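## Task

Run EL-3155 (plate and dispenser tubing are empty) in this order. 1: take the lid from LP1 and put it on the plate. 2: press START/STOP on TIMER (set to 7 min 35 s) and wait for it to run out. 3: remove the lid from the plate and put it back on LP1, seated flat within its locators and right side up. 4: move the plate from N1 to the dispenser's stage, seated; press the dispenser's START, pressing again if the stage does not move; wait for Done to light on its status list. 5: press the reader's IN/OUT so its stage extends, then move the plate from the dispenser's stage to the reader's stage, seated, with well A1 at the corner engraved 'A1'. 6: press the reader's START, wait for Results to light, and leave the plate inside. The plate must not sit uncovered for a long stretch while TIMER is running. The dispenser may be started only after TIMER has run out, with the uncovered plate on its stage, and never a second time; any other start fails. Starting either machine, or retracting the reader's stage, while the plate on that stage is not at least roughly down within its locators fails. Anything held only by the gripper at the end counts as not done; release and move away. If something you had to fix is still wrong at the end, pressing the reader's START is worse than not pressing it.

## Robot and tools

Robot: one arm ending in a two-finger parallel gripper. The fingers extend along the gripper's +z axis and close along its y axis. The reported hand point sits between the finger pads, roughly 1 cm short of the tips.

Frames: the scene frame has its origin on the table surface under the arm base, +z up, and +y to the left when facing along +x. Each result's state line gives end_effector_position (metres) and end_effector_quat_wxyz in that frame. The base may be slightly tilted, and the printed position gets less accurate at long reach. Joint positions and Joint velocities list waist, shoulder, elbow, wrist pitch, wrist yaw, wrist roll (rad, rad/s), then the finger-pad gap (m, m/s). grip_measured is the finger opening on the same scale as the commanded opening, with a constant error of up to about 1 mm.

The row: every motion uses 7 numbers, each in [-1, 1]: dx, dy, dz, rx, ry, rz, opening. The first six are an offset, not an absolute pose, expressed in the gripper's own axes and measured from the gripper pose shown in the most recent result that showed it (before any such result in a scene, and for second or later calls within one reply, from where the robot actually is when the action begins). 1.0 equals 0.6 m of translation or 180 degrees; rx, ry, rz form one rotation vector. The seventh number, opening, is absolute: +1 is fully open (0.094 m), -1 is closed. To grip, command an opening about 0.03 below grip_measured; a smaller margin grips more gently.

Tools:
- execute_actions {"actions": [...], "pictures": bool}. The list holds at most one item. An empty list just reports the state. {"rows": [[7 numbers], ...], "steps": n} runs up to 15 control steps of 1/30 s each (default 15); each row covers one step, and the final row repeats if rows run out. Every row is an offset from the same starting pose, not from the row before. {"steps": n} without rows is a wait of up to 300 steps, counted from the previous result.
- move {"target": [7 numbers], "speed": m/s}: a straight path toward the single offset target, same frame and scale as a row. speed ranges 0.002 to 0.5 (default 0.25); turning is capped at twice that value in rad/s. The path lasts 0.5 to 10 s and is cut off at 10 s. The opening is applied at the start. The path does not slow for obstacles, and the hand may lag, drift or overshoot the speed, particularly with the arm nearly straight. The result adds a move: line: done (settled near target), off_target, moving, held or fault, plus any limits (paced = the sent pose was clipped; held = a check blocked some steps) and the distance to target.
- wait {"seconds": 0 to 10}: lets the simulation run with nothing new sent.
- zoom_image {"camera": "cam_high" | "cam_low" | "cam_wrist", "region": [x0, y0, x1, y1]}: enlarges part of that camera's latest image, at most 504 by 504 pixels, origin at the top-left.
- finished_scene {"scene": 1 or 2}: closes that scene for good and starts the next.

Cameras: cam_high and cam_low are fixed (672x504); cam_wrist is a fisheye on the hand (616x616).

Motion behaviour: at each step the commanded pose is clipped to within 70 mm and 16 degrees of the measured pose, and position wins over orientation if both cannot be met. Moves tend to finish a centimetre or more off, usually low. Sending all-zero offsets pulls the hand back to its reference pose and can let it sag further; to hold height, aim back at the wanted pose and raise the aim if it still sits low. After an action the arm continues only to the last clipped pose, so check the result and send the rest. The simulation keeps running while you compose a reply. Because offsets come from the measured pose, repeating a small push against something rigid adds no force, but against something that yields it keeps pushing further. A 'pose unreachable' line or HELD marks steps the clearance check altered or blocked; the mounting block counts as part of the arm.

Scene notes: on each labelled item, well A1 lies at the labelled short end, in the corner farther from the labelled long side. On the READER, START is the first key and IN/OUT the third key from the left in the bottom row; its status lights read, top to bottom, Ready, Results, Plate out, Reading. TIMER and the capped bottle next to the DISPENSER are free to move. Loose objects may occasionally be nudged by an outside push.

Cautions: never knock anything off the table. Avoid drops, slips, fast impacts and hard shoves; contact force grows with speed and with how far past contact the target lies, so approach buttons and locators slowly. Holding a load heats the motors: a MOTOR HOT line appears at 75 °C, 90 °C stops the arm for 10 s, and at 100 °C the arm goes limp and falls; these show as OVER-TEMPERATURE FAULT lines. Set loads down rather than hovering with them. At the end, open the gripper and back away.

Each tool is called after "Emit:" as name([rows], argument=value, ...), one row to a line, values as JSON.

## Session

Emit:
execute_actions(actions=[])

Scene clock: 0.00 s of 27600.00 s.
end_effector_position=(+0.5790, +0.2708, +0.2557) grip_measured=+1.000 end_effector_quat_wxyz=(-0.429, +0.812, -0.167, +0.359)
Joint positions: [ 0.166  2.111  1.254  1.064 -0.476 -1.661  0.094]
Joint velocities: [ 0.002  0.002 -0.002 -0.066 -0.051 -0.066  0.   ]
Motor temperatures (°C, as the motors report them): [26 28 27 25 25 24]
Hand target: +0.585, +0.269, +0.269; -0.433, +0.805, -0.166, +0.370
camera_calibration (this result's frames):
cam_wrist: T_world_to_cam=[[-0.0588807, 0.580106, 0.81241, -0.332949], [0.129069, -0.802567, 0.582433, -0.00666003], [0.989886, 0.139151, -0.0276178, -0.478077], [0, 0, 0, 1]] pos_world=[0.454497, 0.254325, 0.261167]

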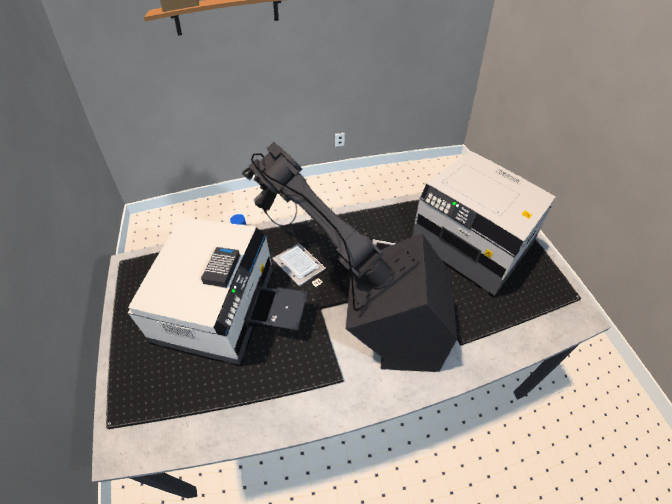

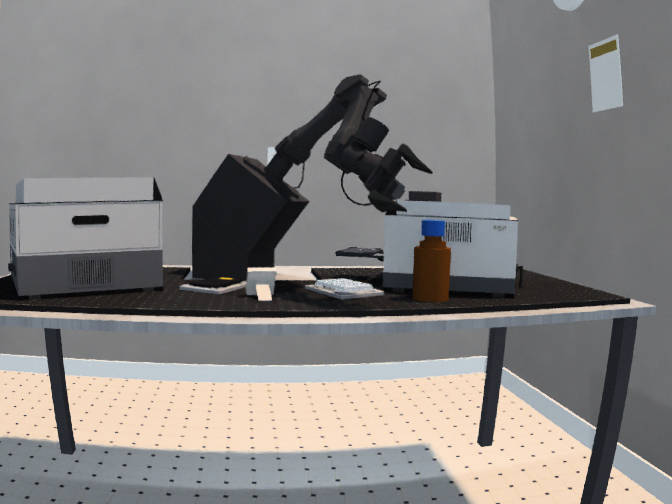

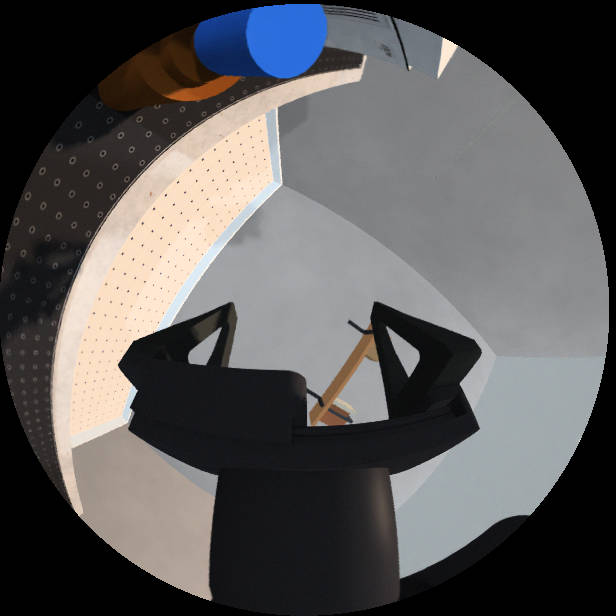

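Emit:
move(target=[0,0.17,-0.465,-0.388,0.203,0.536,1], speed=0.2)

Scene clock: 12.70 s of 27600.00 s.
end_effector_position=(+0.3693, +0.0543, +0.2661) grip_measured=+1.000 end_effector_quat_wxyz=(-0.012, -0.381, +0.925, +0.008)
Joint positions: [-0.246  1.82   1.283 -0.93  -0.631 -0.95   0.094]
Joint velocities: [ 0.002  0.002 -0.022 -0.007 -0.051  0.022  0.   ]
Motor temperatures (°C, as the motors report them): [28 33 28 27 25 24]
Hand target: +0.379, +0.054, +0.275; +0.004, -0.381, +0.925, +0.008
Off the commanded pose: 0.016 m, 2 deg.
move: off_target
camera_calibration (this result's frames):
cam_wrist: T_world_to_cam=[[0.717838, -0.696111, -0.011748, -0.22643], [-0.55199, -0.57934, 0.599727, 0.075391], [-0.424283, -0.424022, -0.800119, 0.518341], [0, 0, 0, 1]] pos_world=[0.424079, 0.105844, 0.36686]

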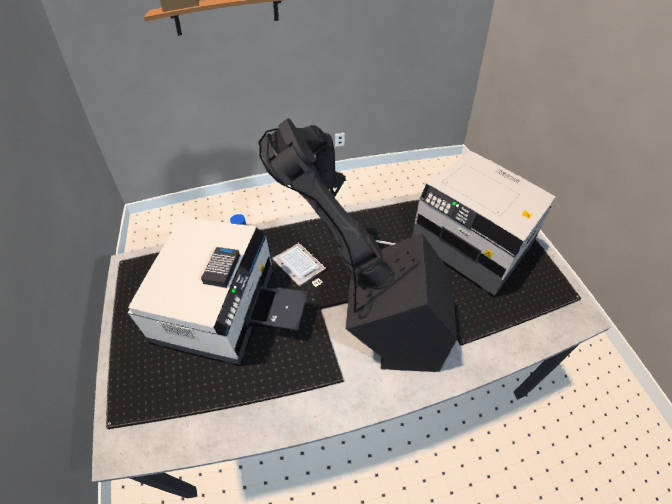

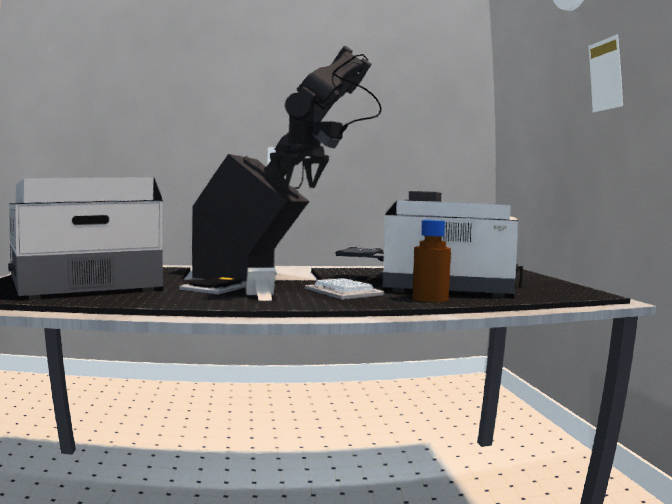

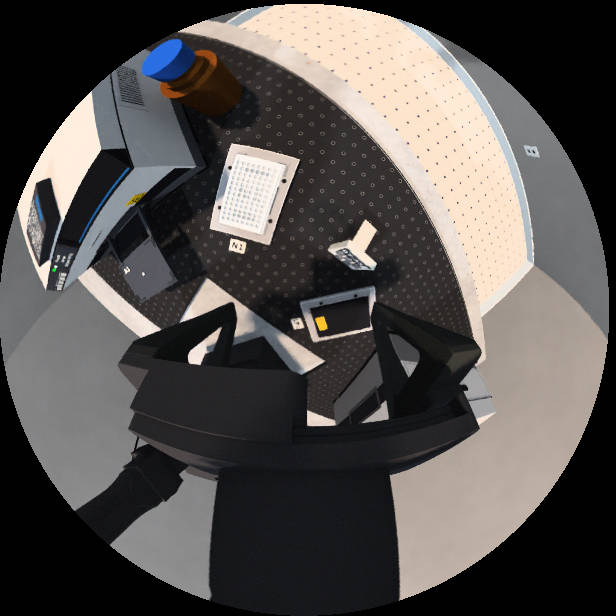

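Emit:
move(target=[0.333,-0.165,0.24,0,0,0.43,1], speed=0.2)

Scene clock: 20.70 s of 27600.00 s.
end_effector_position=(+0.2806, -0.1434, +0.1191) grip_measured=+1.000 end_effector_quat_wxyz=(-0.035, +0.279, +0.960, +0.003)
Joint positions: [-0.505  2.484  1.116 -0.342 -0.631  0.044  0.094]
Joint velocities: [-0.007  0.002 -0.007  0.007 -0.022  0.051  0.   ]
Motor temperatures (°C, as the motors report them): [29 33 29 26 25 24]
Hand target: +0.294, -0.154, +0.125; -0.013, +0.281, +0.960, +0.002
Off the commanded pose: 0.018 m, 2 deg.
move: off_target
camera_calibration (this result's frames):
cam_wrist: T_world_to_cam=[[-0.518016, -0.855014, 0.0247031, 0.0176167], [-0.647675, 0.410936, 0.641599, 0.16392], [-0.558727, 0.316359, -0.766643, 0.419117], [0, 0, 0, 1]] pos_world=[0.349465, -0.184889, 0.215706]

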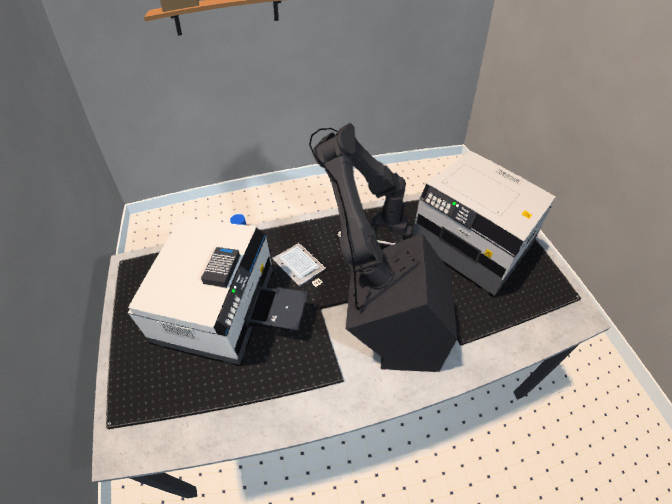

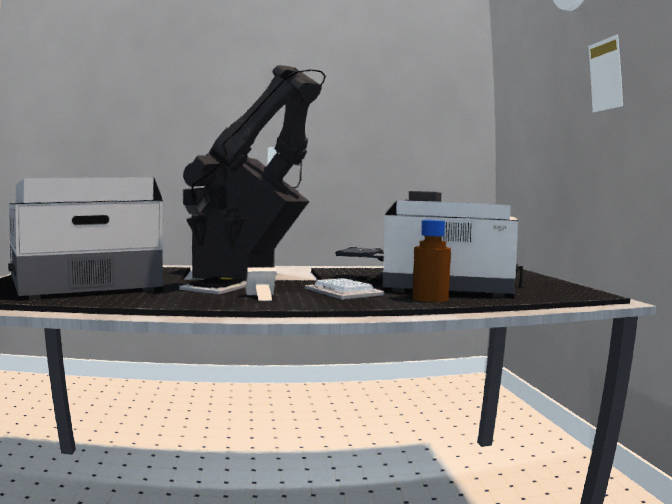

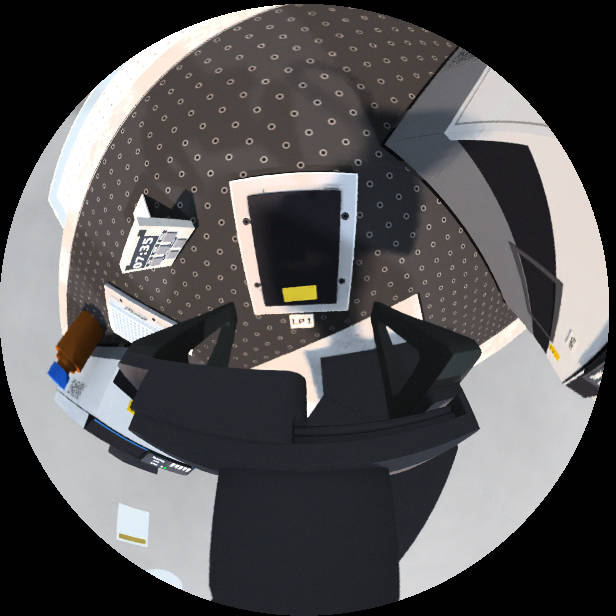

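Emit:
move(target=[-0.012,0.009,0.1,-0.004,-0.026,-0.02,1], speed=0.06)

Scene clock: 24.63 s of 27600.00 s.
end_effector_position=(+0.2913, -0.1412, +0.0588) grip_measured=+1.000 end_effector_quat_wxyz=(+0.005, +0.238, +0.971, -0.005)
Joint positions: [-0.376  2.613  1.083  0.016 -0.631  0.179  0.094]
Joint velocities: [-0.007 -0.012 -0.002  0.051 -0.022  0.066  0.   ]
Motor temperatures (°C, as the motors report them): [29 33 28 26 25 24]
Hand target: +0.285, -0.142, +0.059; +0.005, +0.249, +0.969, -0.003
Off the commanded pose: 0.006 m, 1 deg.
move: done
camera_calibration (this result's frames):
cam_wrist: T_world_to_cam=[[-0.445528, -0.895039, 0.0202644, 0.0000313173], [-0.725279, 0.374111, 0.577937, 0.229778], [-0.524857, 0.24279, -0.81583, 0.360827], [0, 0, 0, 1]] pos_world=[0.35605, -0.173539, 0.161576]

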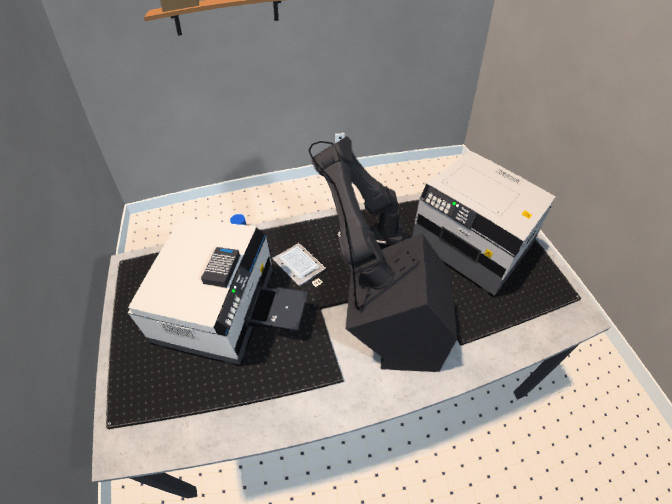

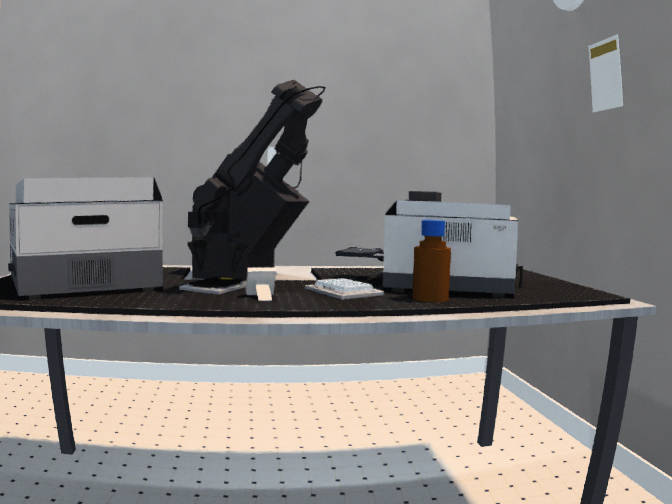

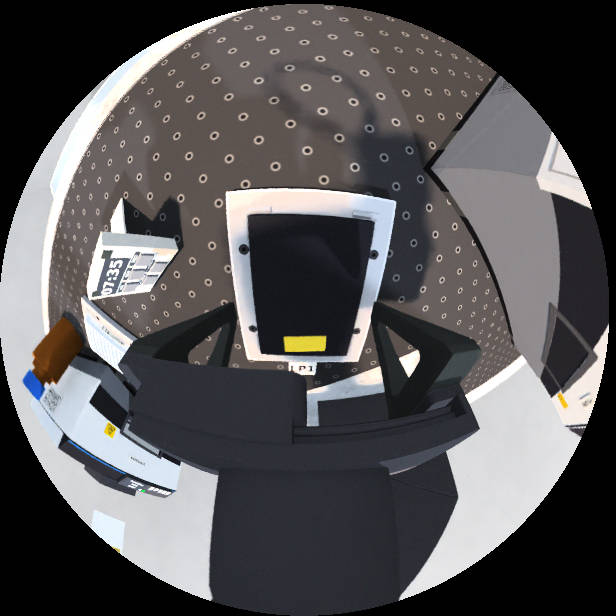

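Emit:
move(target=[0.018,-0.008,0.027,0,0,0.016,1], speed=0.03)

Scene clock: 27.20 s of 27600.00 s.
end_effector_position=(+0.2893, -0.1391, +0.0432) grip_measured=+1.000 end_effector_quat_wxyz=(+0.007, +0.251, +0.968, -0.004)
Joint positions: [-0.345  2.655  1.083  0.087 -0.631  0.248  0.094]
Joint velocities: [-0.012  0.007 -0.007  0.066  0.007 -0.007  0.   ]
Motor temperatures (°C, as the motors report them): [29 33 28 26 25 24]
Hand target: +0.280, -0.141, +0.043; +0.005, +0.263, +0.965, -0.005
Off the commanded pose: 0.010 m, 1 deg.
move: done
camera_calibration (this result's frames):
cam_wrist: T_world_to_cam=[[-0.468538, -0.883285, 0.0167376, 0.00971599], [-0.718752, 0.392141, 0.574126, 0.237367], [-0.51368, 0.25697, -0.818596, 0.345352], [0, 0, 0, 1]] pos_world=[0.35256, -0.173244, 0.146263]

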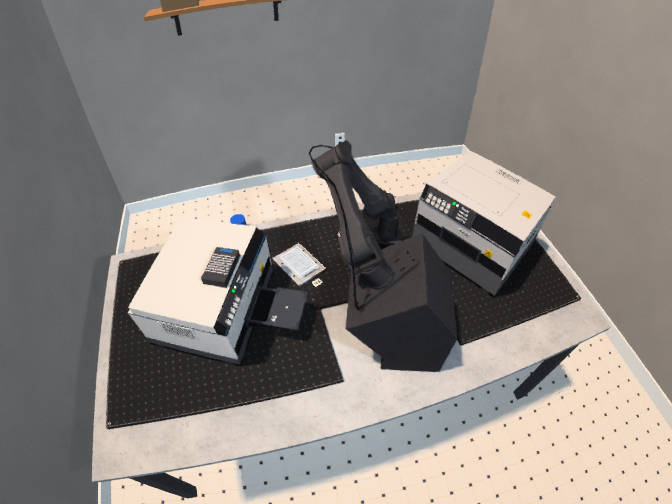

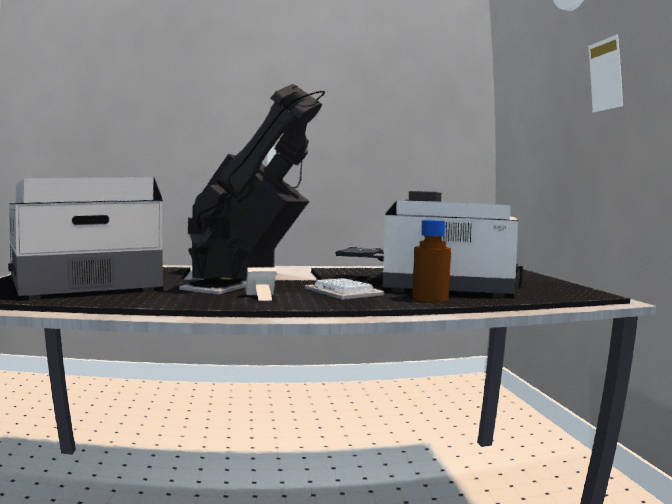

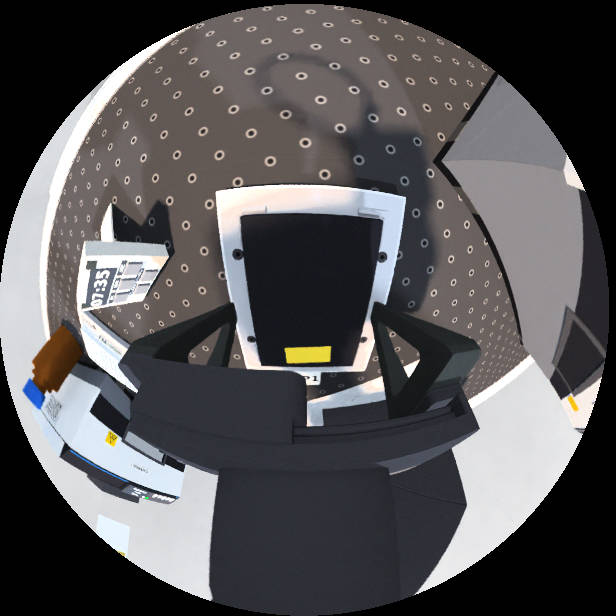

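Emit:
execute_actions([
  {"rows":[[0.01,-0.02,0.008,0,0,0.01,1]]},
], pictures=false)

Emit:
execute_actions([
  {"steps":20},
])

Scene clock: 29.67 s of 27600.00 s.
end_effector_position=(+0.2804, -0.1423, +0.0357) grip_measured=+1.000 end_effector_quat_wxyz=(+0.002, +0.257, +0.966, -0.004)
Joint positions: [-0.345  2.688  1.083  0.106 -0.632  0.252  0.094]
Joint velocities: [ 0.002  0.002  0.007  0.037 -0.051 -0.007  0.   ]
Motor temperatures (°C, as the motors report them): [29 33 28 26 25 24]
Hand target: +0.278, -0.146, +0.038; +0.007, +0.266, +0.964, -0.004
Off the commanded pose: 0.006 m, 1 deg.
Steps of this call (steps 1 to 59: nothing new was sent; steps 60 to 74: all 15 steps of this action). Readings (end_effector_position):
60: (+0.2896, -0.1396, +0.0426)
61: (+0.2893, -0.1402, +0.0416)
63: (+0.2856, -0.1413, +0.0389)
67: (+0.2802, -0.1422, +0.0358)
74: the state above

Scene clock: 30.33 s of 27600.00 s.
end_effector_position=(+0.2805, -0.1424, +0.0357) grip_measured=+1.000 end_effector_quat_wxyz=(+0.002, +0.257, +0.966, -0.004)
Joint positions: [-0.345  2.688  1.083  0.106 -0.632  0.252  0.094]
Joint velocities: [-0.012 -0.012  0.007 -0.051 -0.022 -0.022  0.   ]
Motor temperatures (°C, as the motors report them): [29 33 28 26 25 24]
Hand target: +0.278, -0.146, +0.038; +0.007, +0.266, +0.964, -0.004
Off the commanded pose: 0.006 m, 1 deg.
Steps of this call (steps 1 to 20: nothing new was sent). Readings (end_effector_position):
1: (+0.2805, -0.1424, +0.0357)
2: (+0.2805, -0.1424, +0.0357)
4: (+0.2805, -0.1424, +0.0357)
8: (+0.2805, -0.1424, +0.0357)
20: the state above
camera_calibration (this result's frames):
cam_wrist: T_world_to_cam=[[-0.478871, -0.877688, 0.0186224, 0.00649941], [-0.708316, 0.398818, 0.582437, 0.234361], [-0.518625, 0.265721, -0.812662, 0.338024], [0, 0, 0, 1]] pos_world=[0.344421, -0.177583, 0.138078]

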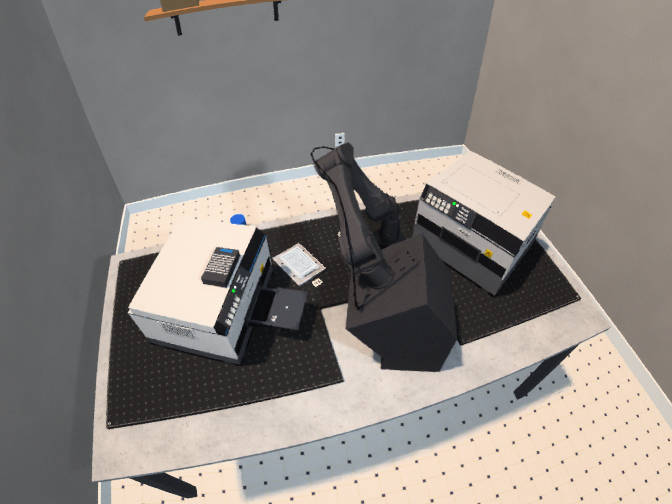

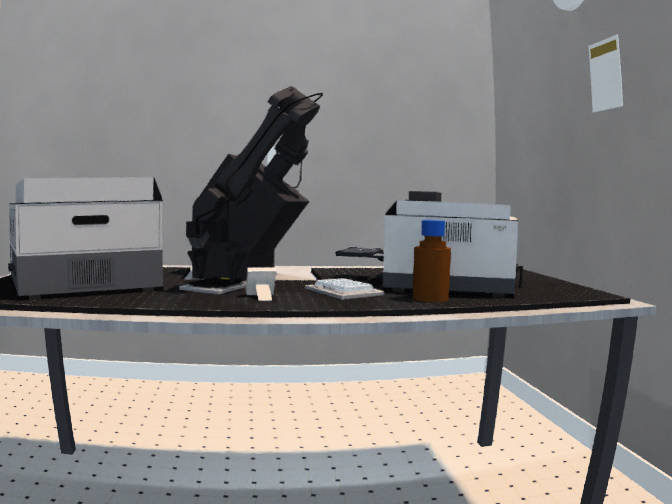

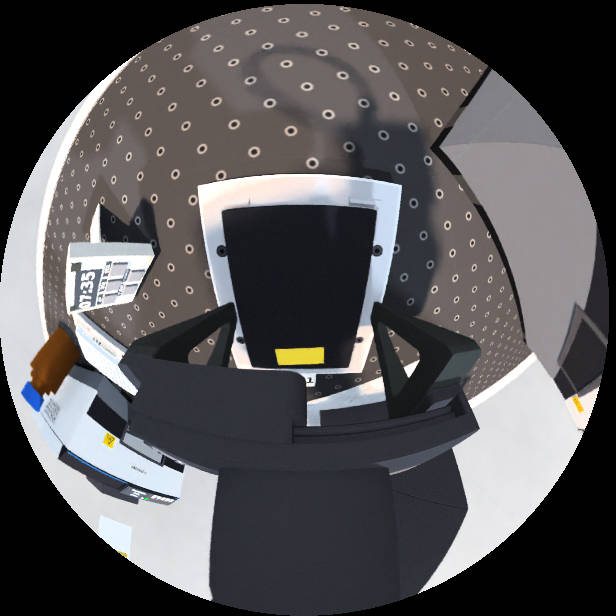

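Emit:
execute_actions([
  {"rows":[[0,0,0.004,0,0,0.006,1],[0,0,0.004,0,0,0.006,1],[0,0,0.004,0,0,0.006,1],[0,0,0.004,0,0,0.006,1],[0,0,0.004,0,0,0.006,1],[0,-0.002,0.007,0,0,0.006,1],[0,-0.002,0.01,0,0,0.006,1]]},
], pictures=false)

Emit:
execute_actions([
  {"steps":15},
])

Scene clock: 35.87 s of 27600.00 s.
end_effector_position=(+0.2749, -0.1390, +0.0294) grip_measured=+1.000 end_effector_quat_wxyz=(-0.007, +0.263, +0.965, -0.003)
Joint positions: [-0.329  2.703  1.083  0.111 -0.632  0.272  0.094]
Joint velocities: [-0.007  0.017  0.002 -0.037 -0.007 -0.125  0.   ]
Motor temperatures (°C, as the motors report them): [29 33 28 26 25 24]
Hand target: +0.280, -0.144, +0.030; +0.002, +0.266, +0.964, -0.004
Off the commanded pose: 0.007 m, 1 deg.
Steps of this call (steps 1 to 151: nothing new was sent; steps 152 to 166: all 15 steps of this action). Readings (end_effector_position):
152: (+0.2805, -0.1422, +0.0356)
153: (+0.2804, -0.1416, +0.0352)
155: (+0.2802, -0.1401, +0.0342)
159: (+0.2787, -0.1387, +0.0318)
166: the state above

Scene clock: 36.37 s of 27600.00 s.
end_effector_position=(+0.2749, -0.1390, +0.0294) grip_measured=+1.000 end_effector_quat_wxyz=(-0.007, +0.264, +0.965, -0.003)
Joint positions: [-0.329  2.703  1.083  0.111 -0.632  0.273  0.094]
Joint velocities: [-0.002  0.017 -0.007 -0.007 -0.081 -0.007  0.   ]
Motor temperatures (°C, as the motors report them): [29 33 28 26 25 24]
Hand target: +0.280, -0.144, +0.030; +0.002, +0.266, +0.964, -0.004
Off the commanded pose: 0.007 m, 1 deg.
Steps of this call (steps 1 to 15: nothing new was sent). Readings (end_effector_position):
1: (+0.2749, -0.1390, +0.0294)
2: (+0.2749, -0.1390, +0.0294)
4: (+0.2749, -0.1390, +0.0294)
8: (+0.2749, -0.1390, +0.0294)
15: the state above
camera_calibration (this result's frames):
cam_wrist: T_world_to_cam=[[-0.490903, -0.870956, 0.0212184, 0.0110677], [-0.692676, 0.404958, 0.596833, 0.22884], [-0.528408, 0.278289, -0.802085, 0.333142], [0, 0, 0, 1]] pos_world=[0.33998, -0.175741, 0.130395]

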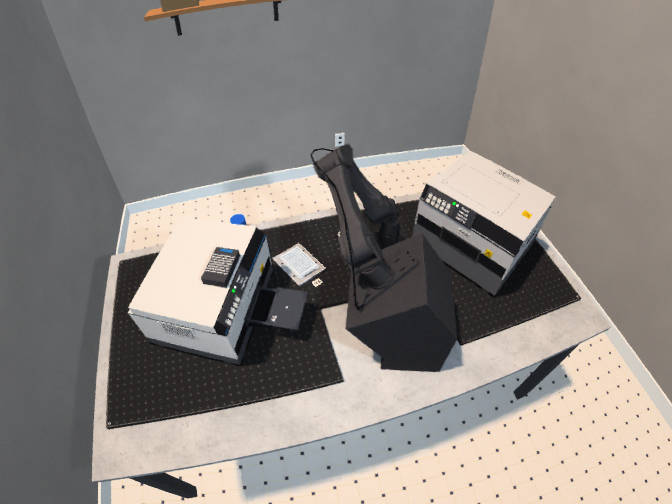

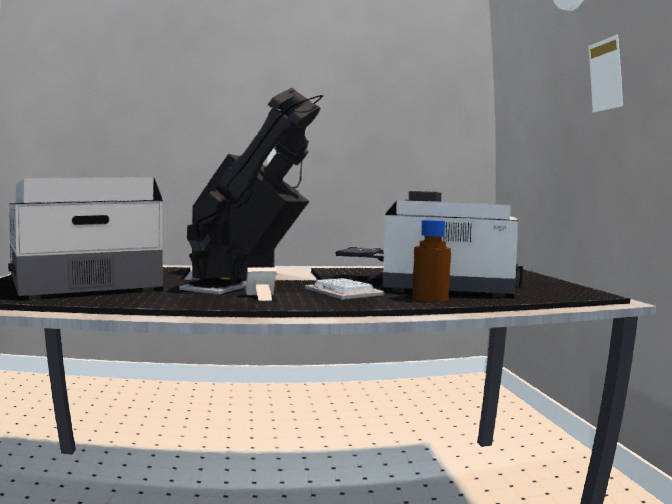

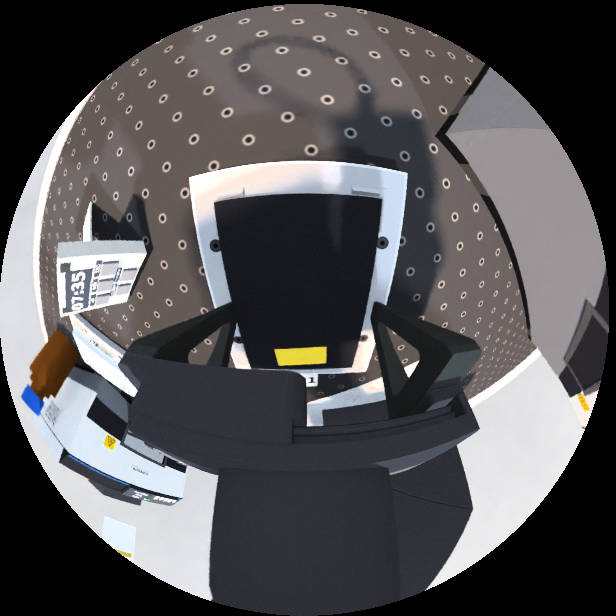

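Emit:
execute_actions([
  {"rows":[[-0.008,0.002,-0.002,0,-0.005,-0.003,1]]},
], pictures=false)

Emit:
execute_actions([
  {"rows":[[-0.008,-0.003,-0.002,0,-0.005,0,0.78]]},
], pictures=false)

Emit:
execute_actions([
  {"steps":20},
])

Scene clock: 40.43 s of 27600.00 s.
end_effector_position=(+0.2748, -0.1389, +0.0293) grip_measured=+1.000 end_effector_quat_wxyz=(-0.007, +0.263, +0.965, -0.003)
Joint positions: [-0.328  2.703  1.083  0.111 -0.632  0.273  0.094]
Joint velocities: [-0.012 -0.007 -0.002 -0.022 -0.037  0.022  0.   ]
Motor temperatures (°C, as the motors report them): [29 33 28 26 25 24]
Hand target: +0.280, -0.140, +0.031; +0.001, +0.259, +0.966, -0.005
Off the commanded pose: 0.005 m, 1 deg.
Steps of this call (steps 1 to 107: nothing new was sent; steps 108 to 122: all 15 steps of this action). Readings (end_effector_position):
108: (+0.2748, -0.1389, +0.0293)
109: (+0.2748, -0.1389, +0.0293)
111: (+0.2748, -0.1389, +0.0293)
115: (+0.2748, -0.1389, +0.0293)
122: the state above

Scene clock: 40.93 s of 27600.00 s.
end_effector_position=(+0.2760, -0.1375, +0.0290) grip_measured=+0.792 end_effector_quat_wxyz=(-0.006, +0.262, +0.965, +0.000)
Joint positions: [-0.327  2.703  1.083  0.115 -0.639  0.273  0.084]
Joint velocities: [-0.012 -0.027 -0.007  0.051  0.022 -0.066  0.   ]
Motor temperatures (°C, as the motors report them): [29 33 28 26 25 24]
Hand target: +0.278, -0.143, +0.031; +0.001, +0.263, +0.965, -0.005
Off the commanded pose: 0.006 m, 1 deg.
Steps of this call (steps 1 to 15: all 15 steps of this action). Readings (end_effector_position):
1: (+0.2749, -0.1388, +0.0293)
2: (+0.2756, -0.1376, +0.0292)
4: (+0.2759, -0.1375, +0.0290)
8: (+0.2760, -0.1375, +0.0290)
15: the state above

Scene clock: 41.60 s of 27600.00 s.
end_effector_position=(+0.2760, -0.1375, +0.0290) grip_measured=+0.792 end_effector_quat_wxyz=(-0.006, +0.262, +0.965, +0.000)
Joint positions: [-0.327  2.703  1.083  0.115 -0.639  0.273  0.084]
Joint velocities: [-0.007 -0.007  0.002  0.007 -0.007 -0.051 -0.002]
Motor temperatures (°C, as the motors report them): [29 33 28 26 25 24]
Hand target: +0.278, -0.143, +0.031; +0.001, +0.263, +0.965, -0.005
Off the commanded pose: 0.006 m, 1 deg.
Steps of this call (steps 1 to 20: nothing new was sent). Readings (end_effector_position):
1: (+0.2760, -0.1375, +0.0290)
2: (+0.2760, -0.1375, +0.0290)
4: (+0.2760, -0.1375, +0.0290)
8: (+0.2760, -0.1375, +0.0290)
20: the state above
camera_calibration (this result's frames):
cam_wrist: T_world_to_cam=[[-0.487536, -0.872993, 0.0138462, 0.0119192], [-0.696623, 0.398501, 0.596585, 0.229431], [-0.526332, 0.281211, -0.802431, 0.332858], [0, 0, 0, 1]] pos_world=[0.340832, -0.174627, 0.130056]

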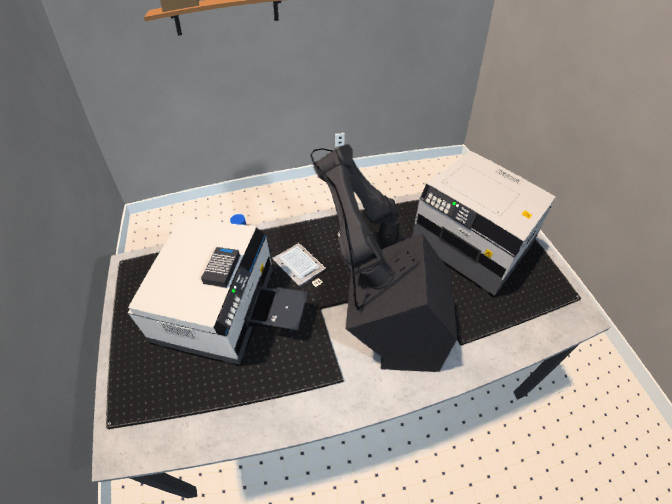

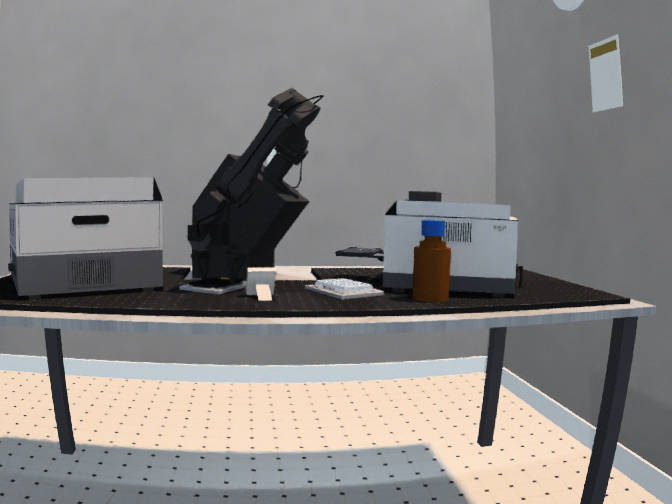

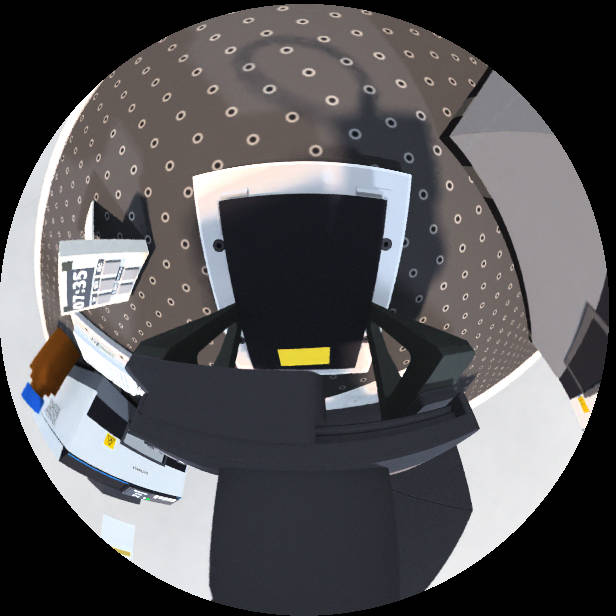

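Emit:
execute_actions([
  {"rows":[[-0.008,0,-0.002,0,-0.005,0,0.755]],"steps":8},
], pictures=false)

Emit:
move(target=[-0.03,0,-0.2,0,-0.01,0,0.755], speed=0.06)

Scene clock: 44.40 s of 27600.00 s.
end_effector_position=(+0.2760, -0.1375, +0.0290) grip_measured=+0.777 end_effector_quat_wxyz=(-0.006, +0.262, +0.965, +0.000)
Joint positions: [-0.327  2.703  1.083  0.116 -0.639  0.273  0.083]
Joint velocities: [ 0.002 -0.012 -0.012 -0.007 -0.007 -0.007  0.   ]
Motor temperatures (°C, as the motors report them): [29 33 27 26 25 24]
Hand target: +0.280, -0.140, +0.030; +0.002, +0.262, +0.965, -0.002
Off the commanded pose: 0.005 m, 1 deg.
Steps of this call (steps 1 to 76: nothing new was sent; steps 77 to 84: all 8 steps of this action). Readings (end_effector_position):
77: (+0.2760, -0.1375, +0.0290)
78: (+0.2760, -0.1375, +0.0290)
80: (+0.2760, -0.1375, +0.0290)
84: the state above

Scene clock: 47.13 s of 27600.00 s.
end_effector_position=(+0.2894, -0.1414, +0.1377) grip_measured=+0.777 end_effector_quat_wxyz=(-0.001, +0.260, +0.965, +0.000)
Joint positions: [-0.53   2.404  1.058 -0.299 -0.639  0.024  0.083]
Joint velocities: [-0.002  0.017 -0.007  0.007  0.037  0.022 -0.001]
Motor temperatures (°C, as the motors report them): [30 34 27 26 25 24]
Hand target: +0.293, -0.145, +0.147; +0.011, +0.262, +0.965, -0.001
Off the commanded pose: 0.013 m, 1 deg.
move: off_target
camera_calibration (this result's frames):
cam_wrist: T_world_to_cam=[[-0.485488, -0.874163, 0.0118029, 0.0130782], [-0.702868, 0.398313, 0.589342, 0.178238], [-0.519882, 0.277823, -0.807798, 0.426669], [0, 0, 0, 1]] pos_world=[0.353445, -0.1781, 0.239465]

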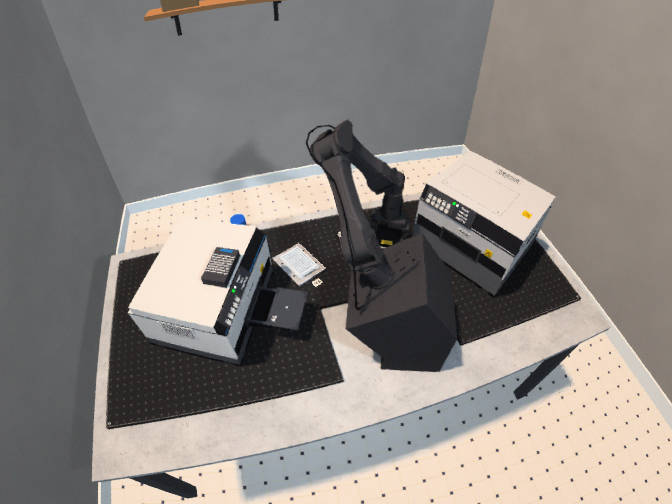

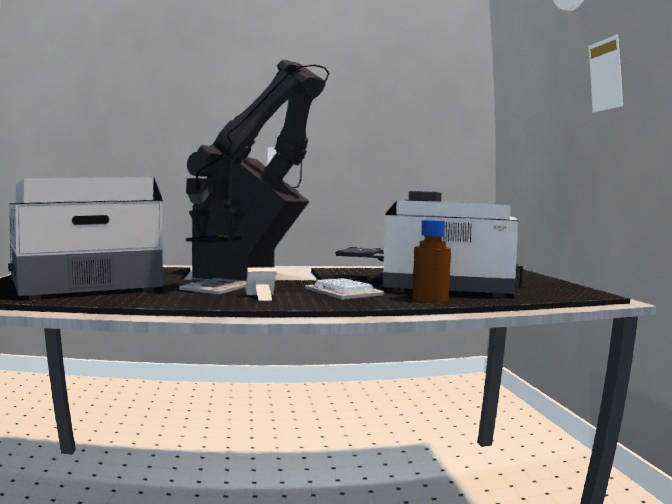

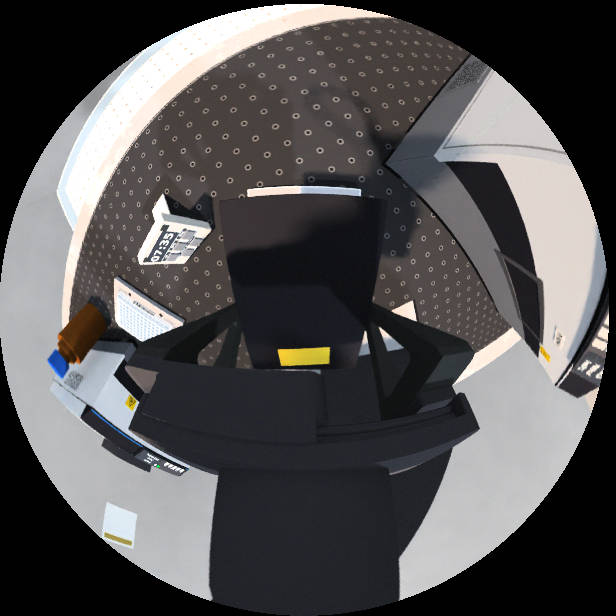

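Emit:
move(target=[0.185,0.452,0,0,0,-0.345,0.745], speed=0.15)

Emit:
move(target=[0,0,0.07,0,0,0,0.745], speed=0.05)

Scene clock: 53.20 s of 27600.00 s.
end_effector_position=(+0.3136, +0.1376, +0.1250) grip_measured=+0.777 end_effector_quat_wxyz=(-0.026, -0.266, +0.964, -0.001)
Joint positions: [ 0.236  1.839  0.946 -0.301 -0.494 -0.168  0.083]
Joint velocities: [ 0.012  0.022  0.012  0.037 -0.007  0.007 -0.001]
Motor temperatures (°C, as the motors report them): [29 34 28 26 25 24]
Hand target: +0.328, +0.143, +0.134; -0.007, -0.276, +0.961, -0.006
Off the commanded pose: 0.024 m, 3 deg.
move: off_target
camera_calibration (this result's frames):
cam_wrist: T_world_to_cam=[[0.530208, -0.847866, -0.00175933, -0.0516038], [-0.659578, -0.413766, 0.627498, 0.185056], [-0.532762, -0.331544, -0.778616, 0.435737], [0, 0, 0, 1]] pos_world=[0.381564, 0.177283, 0.223059]

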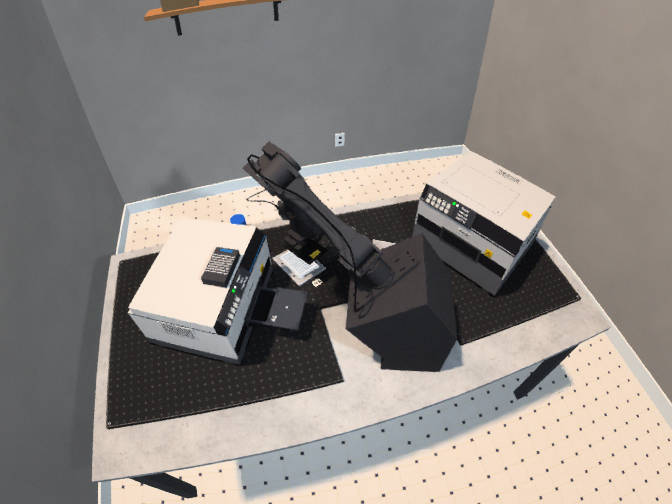

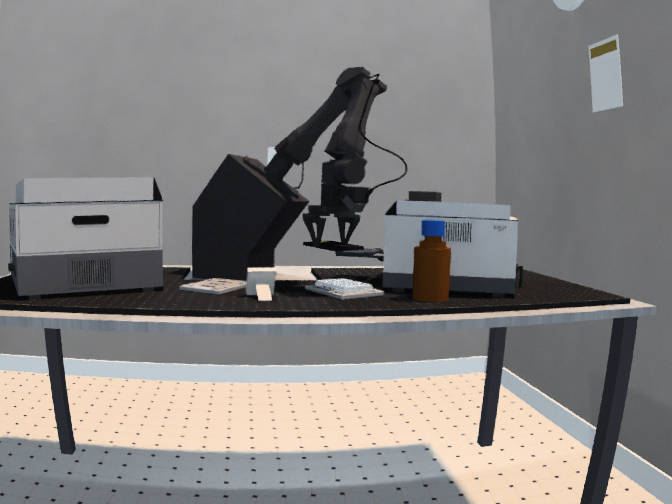

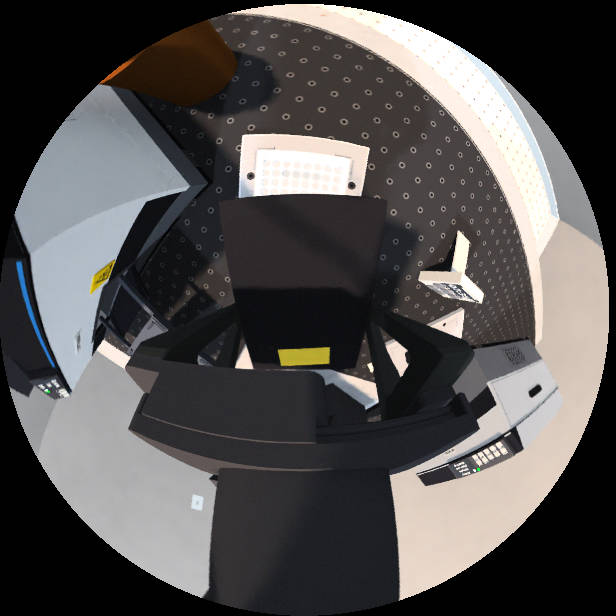

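Scene clock: 54.50 s of 27600.00 s.
end_effector_position=(+0.3041, +0.1368, +0.0831) grip_measured=+0.777 end_effector_quat_wxyz=(-0.037, -0.267, +0.963, +0.003)
Joint positions: [ 0.3    1.969  0.946 -0.164 -0.479 -0.114  0.083]
Joint velocities: [ 0.002  0.007 -0.002  0.007  0.037 -0.037 -0.   ]
Motor temperatures (°C, as the motors report them): [29 34 28 26 25 24]
Hand target: +0.312, +0.137, +0.084; -0.026, -0.266, +0.964, -0.001
Off the commanded pose: 0.007 m, 1 deg.
move: done
camera_calibration (this result's frames):
cam_wrist: T_world_to_cam=[[0.531735, -0.846788, -0.0144339, -0.0468633], [-0.6441, -0.415407, 0.642318, 0.199007], [-0.549903, -0.332246, -0.766303, 0.401978], [0, 0, 0, 1]] pos_world=[0.374148, 0.176541, 0.179535]

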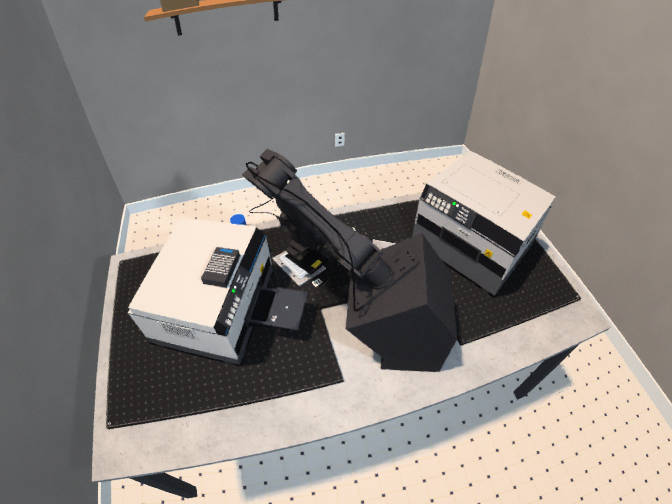

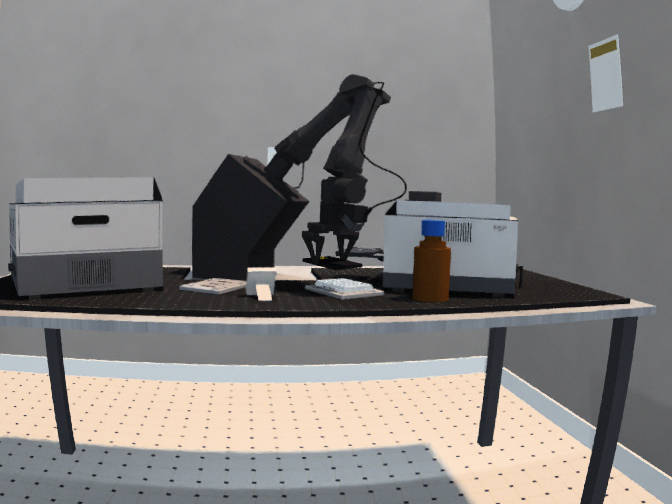

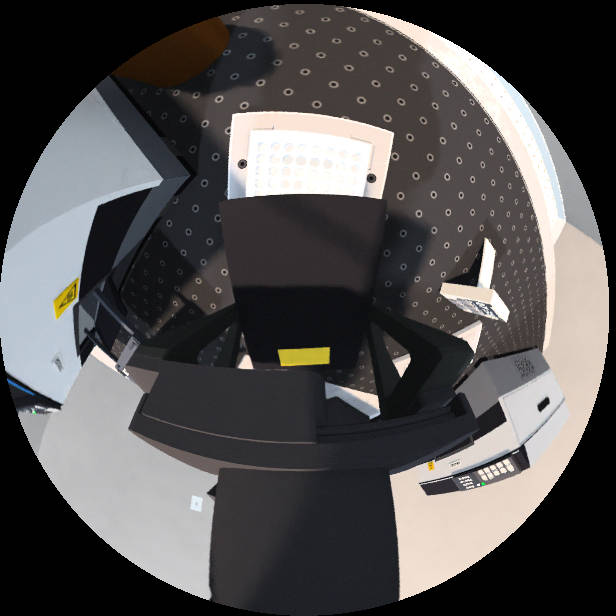

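Emit:
move(target=[-0.078,-0.003,0.015,0.008,-0.03,0.03,0.745], speed=0.05)

Scene clock: 58.67 s of 27600.00 s.
end_effector_position=(+0.3302, +0.1552, +0.0699) grip_measured=+0.777 end_effector_quat_wxyz=(-0.006, -0.221, +0.975, +0.003)
Joint positions: [ 0.334  2.02   1.025 -0.107 -0.455  0.046  0.083]
Joint velocities: [-0.007  0.002 -0.007  0.095  0.037  0.007 -0.001]
Motor temperatures (°C, as the motors report them): [29 34 28 26 25 24]
Hand target: +0.344, +0.159, +0.071; +0.011, -0.222, +0.975, +0.001
Off the commanded pose: 0.015 m, 2 deg.
move: off_target
camera_calibration (this result's frames):
cam_wrist: T_world_to_cam=[[0.448976, -0.893539, 0.00300593, -0.0120168], [-0.718273, -0.358905, 0.596046, 0.250934], [-0.531512, -0.269769, -0.802944, 0.399151], [0, 0, 0, 1]] pos_world=[0.397787, 0.187002, 0.170964]

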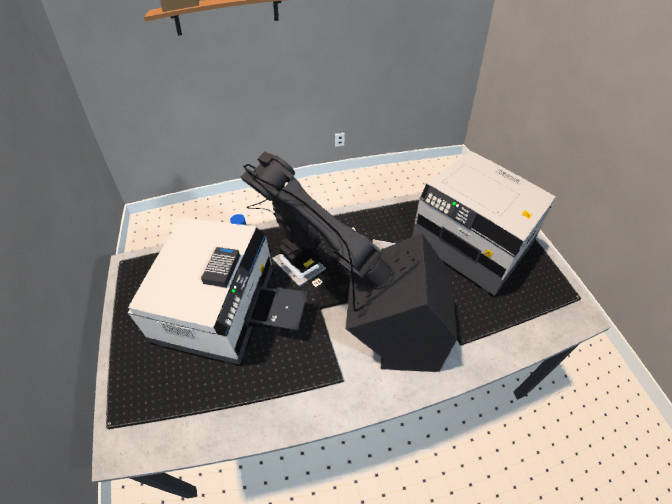

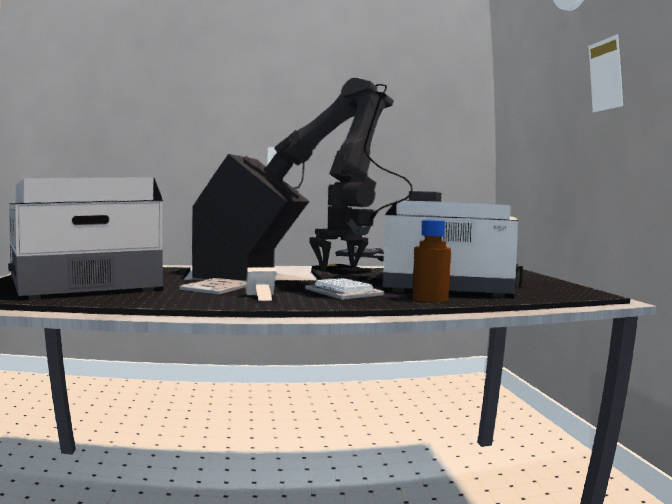

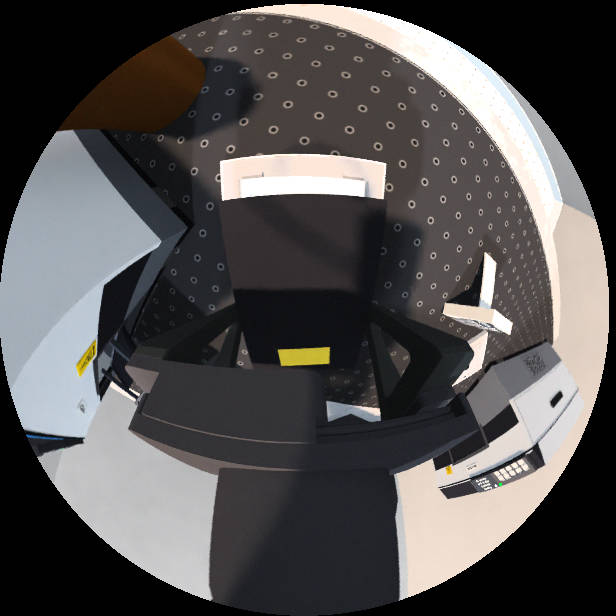

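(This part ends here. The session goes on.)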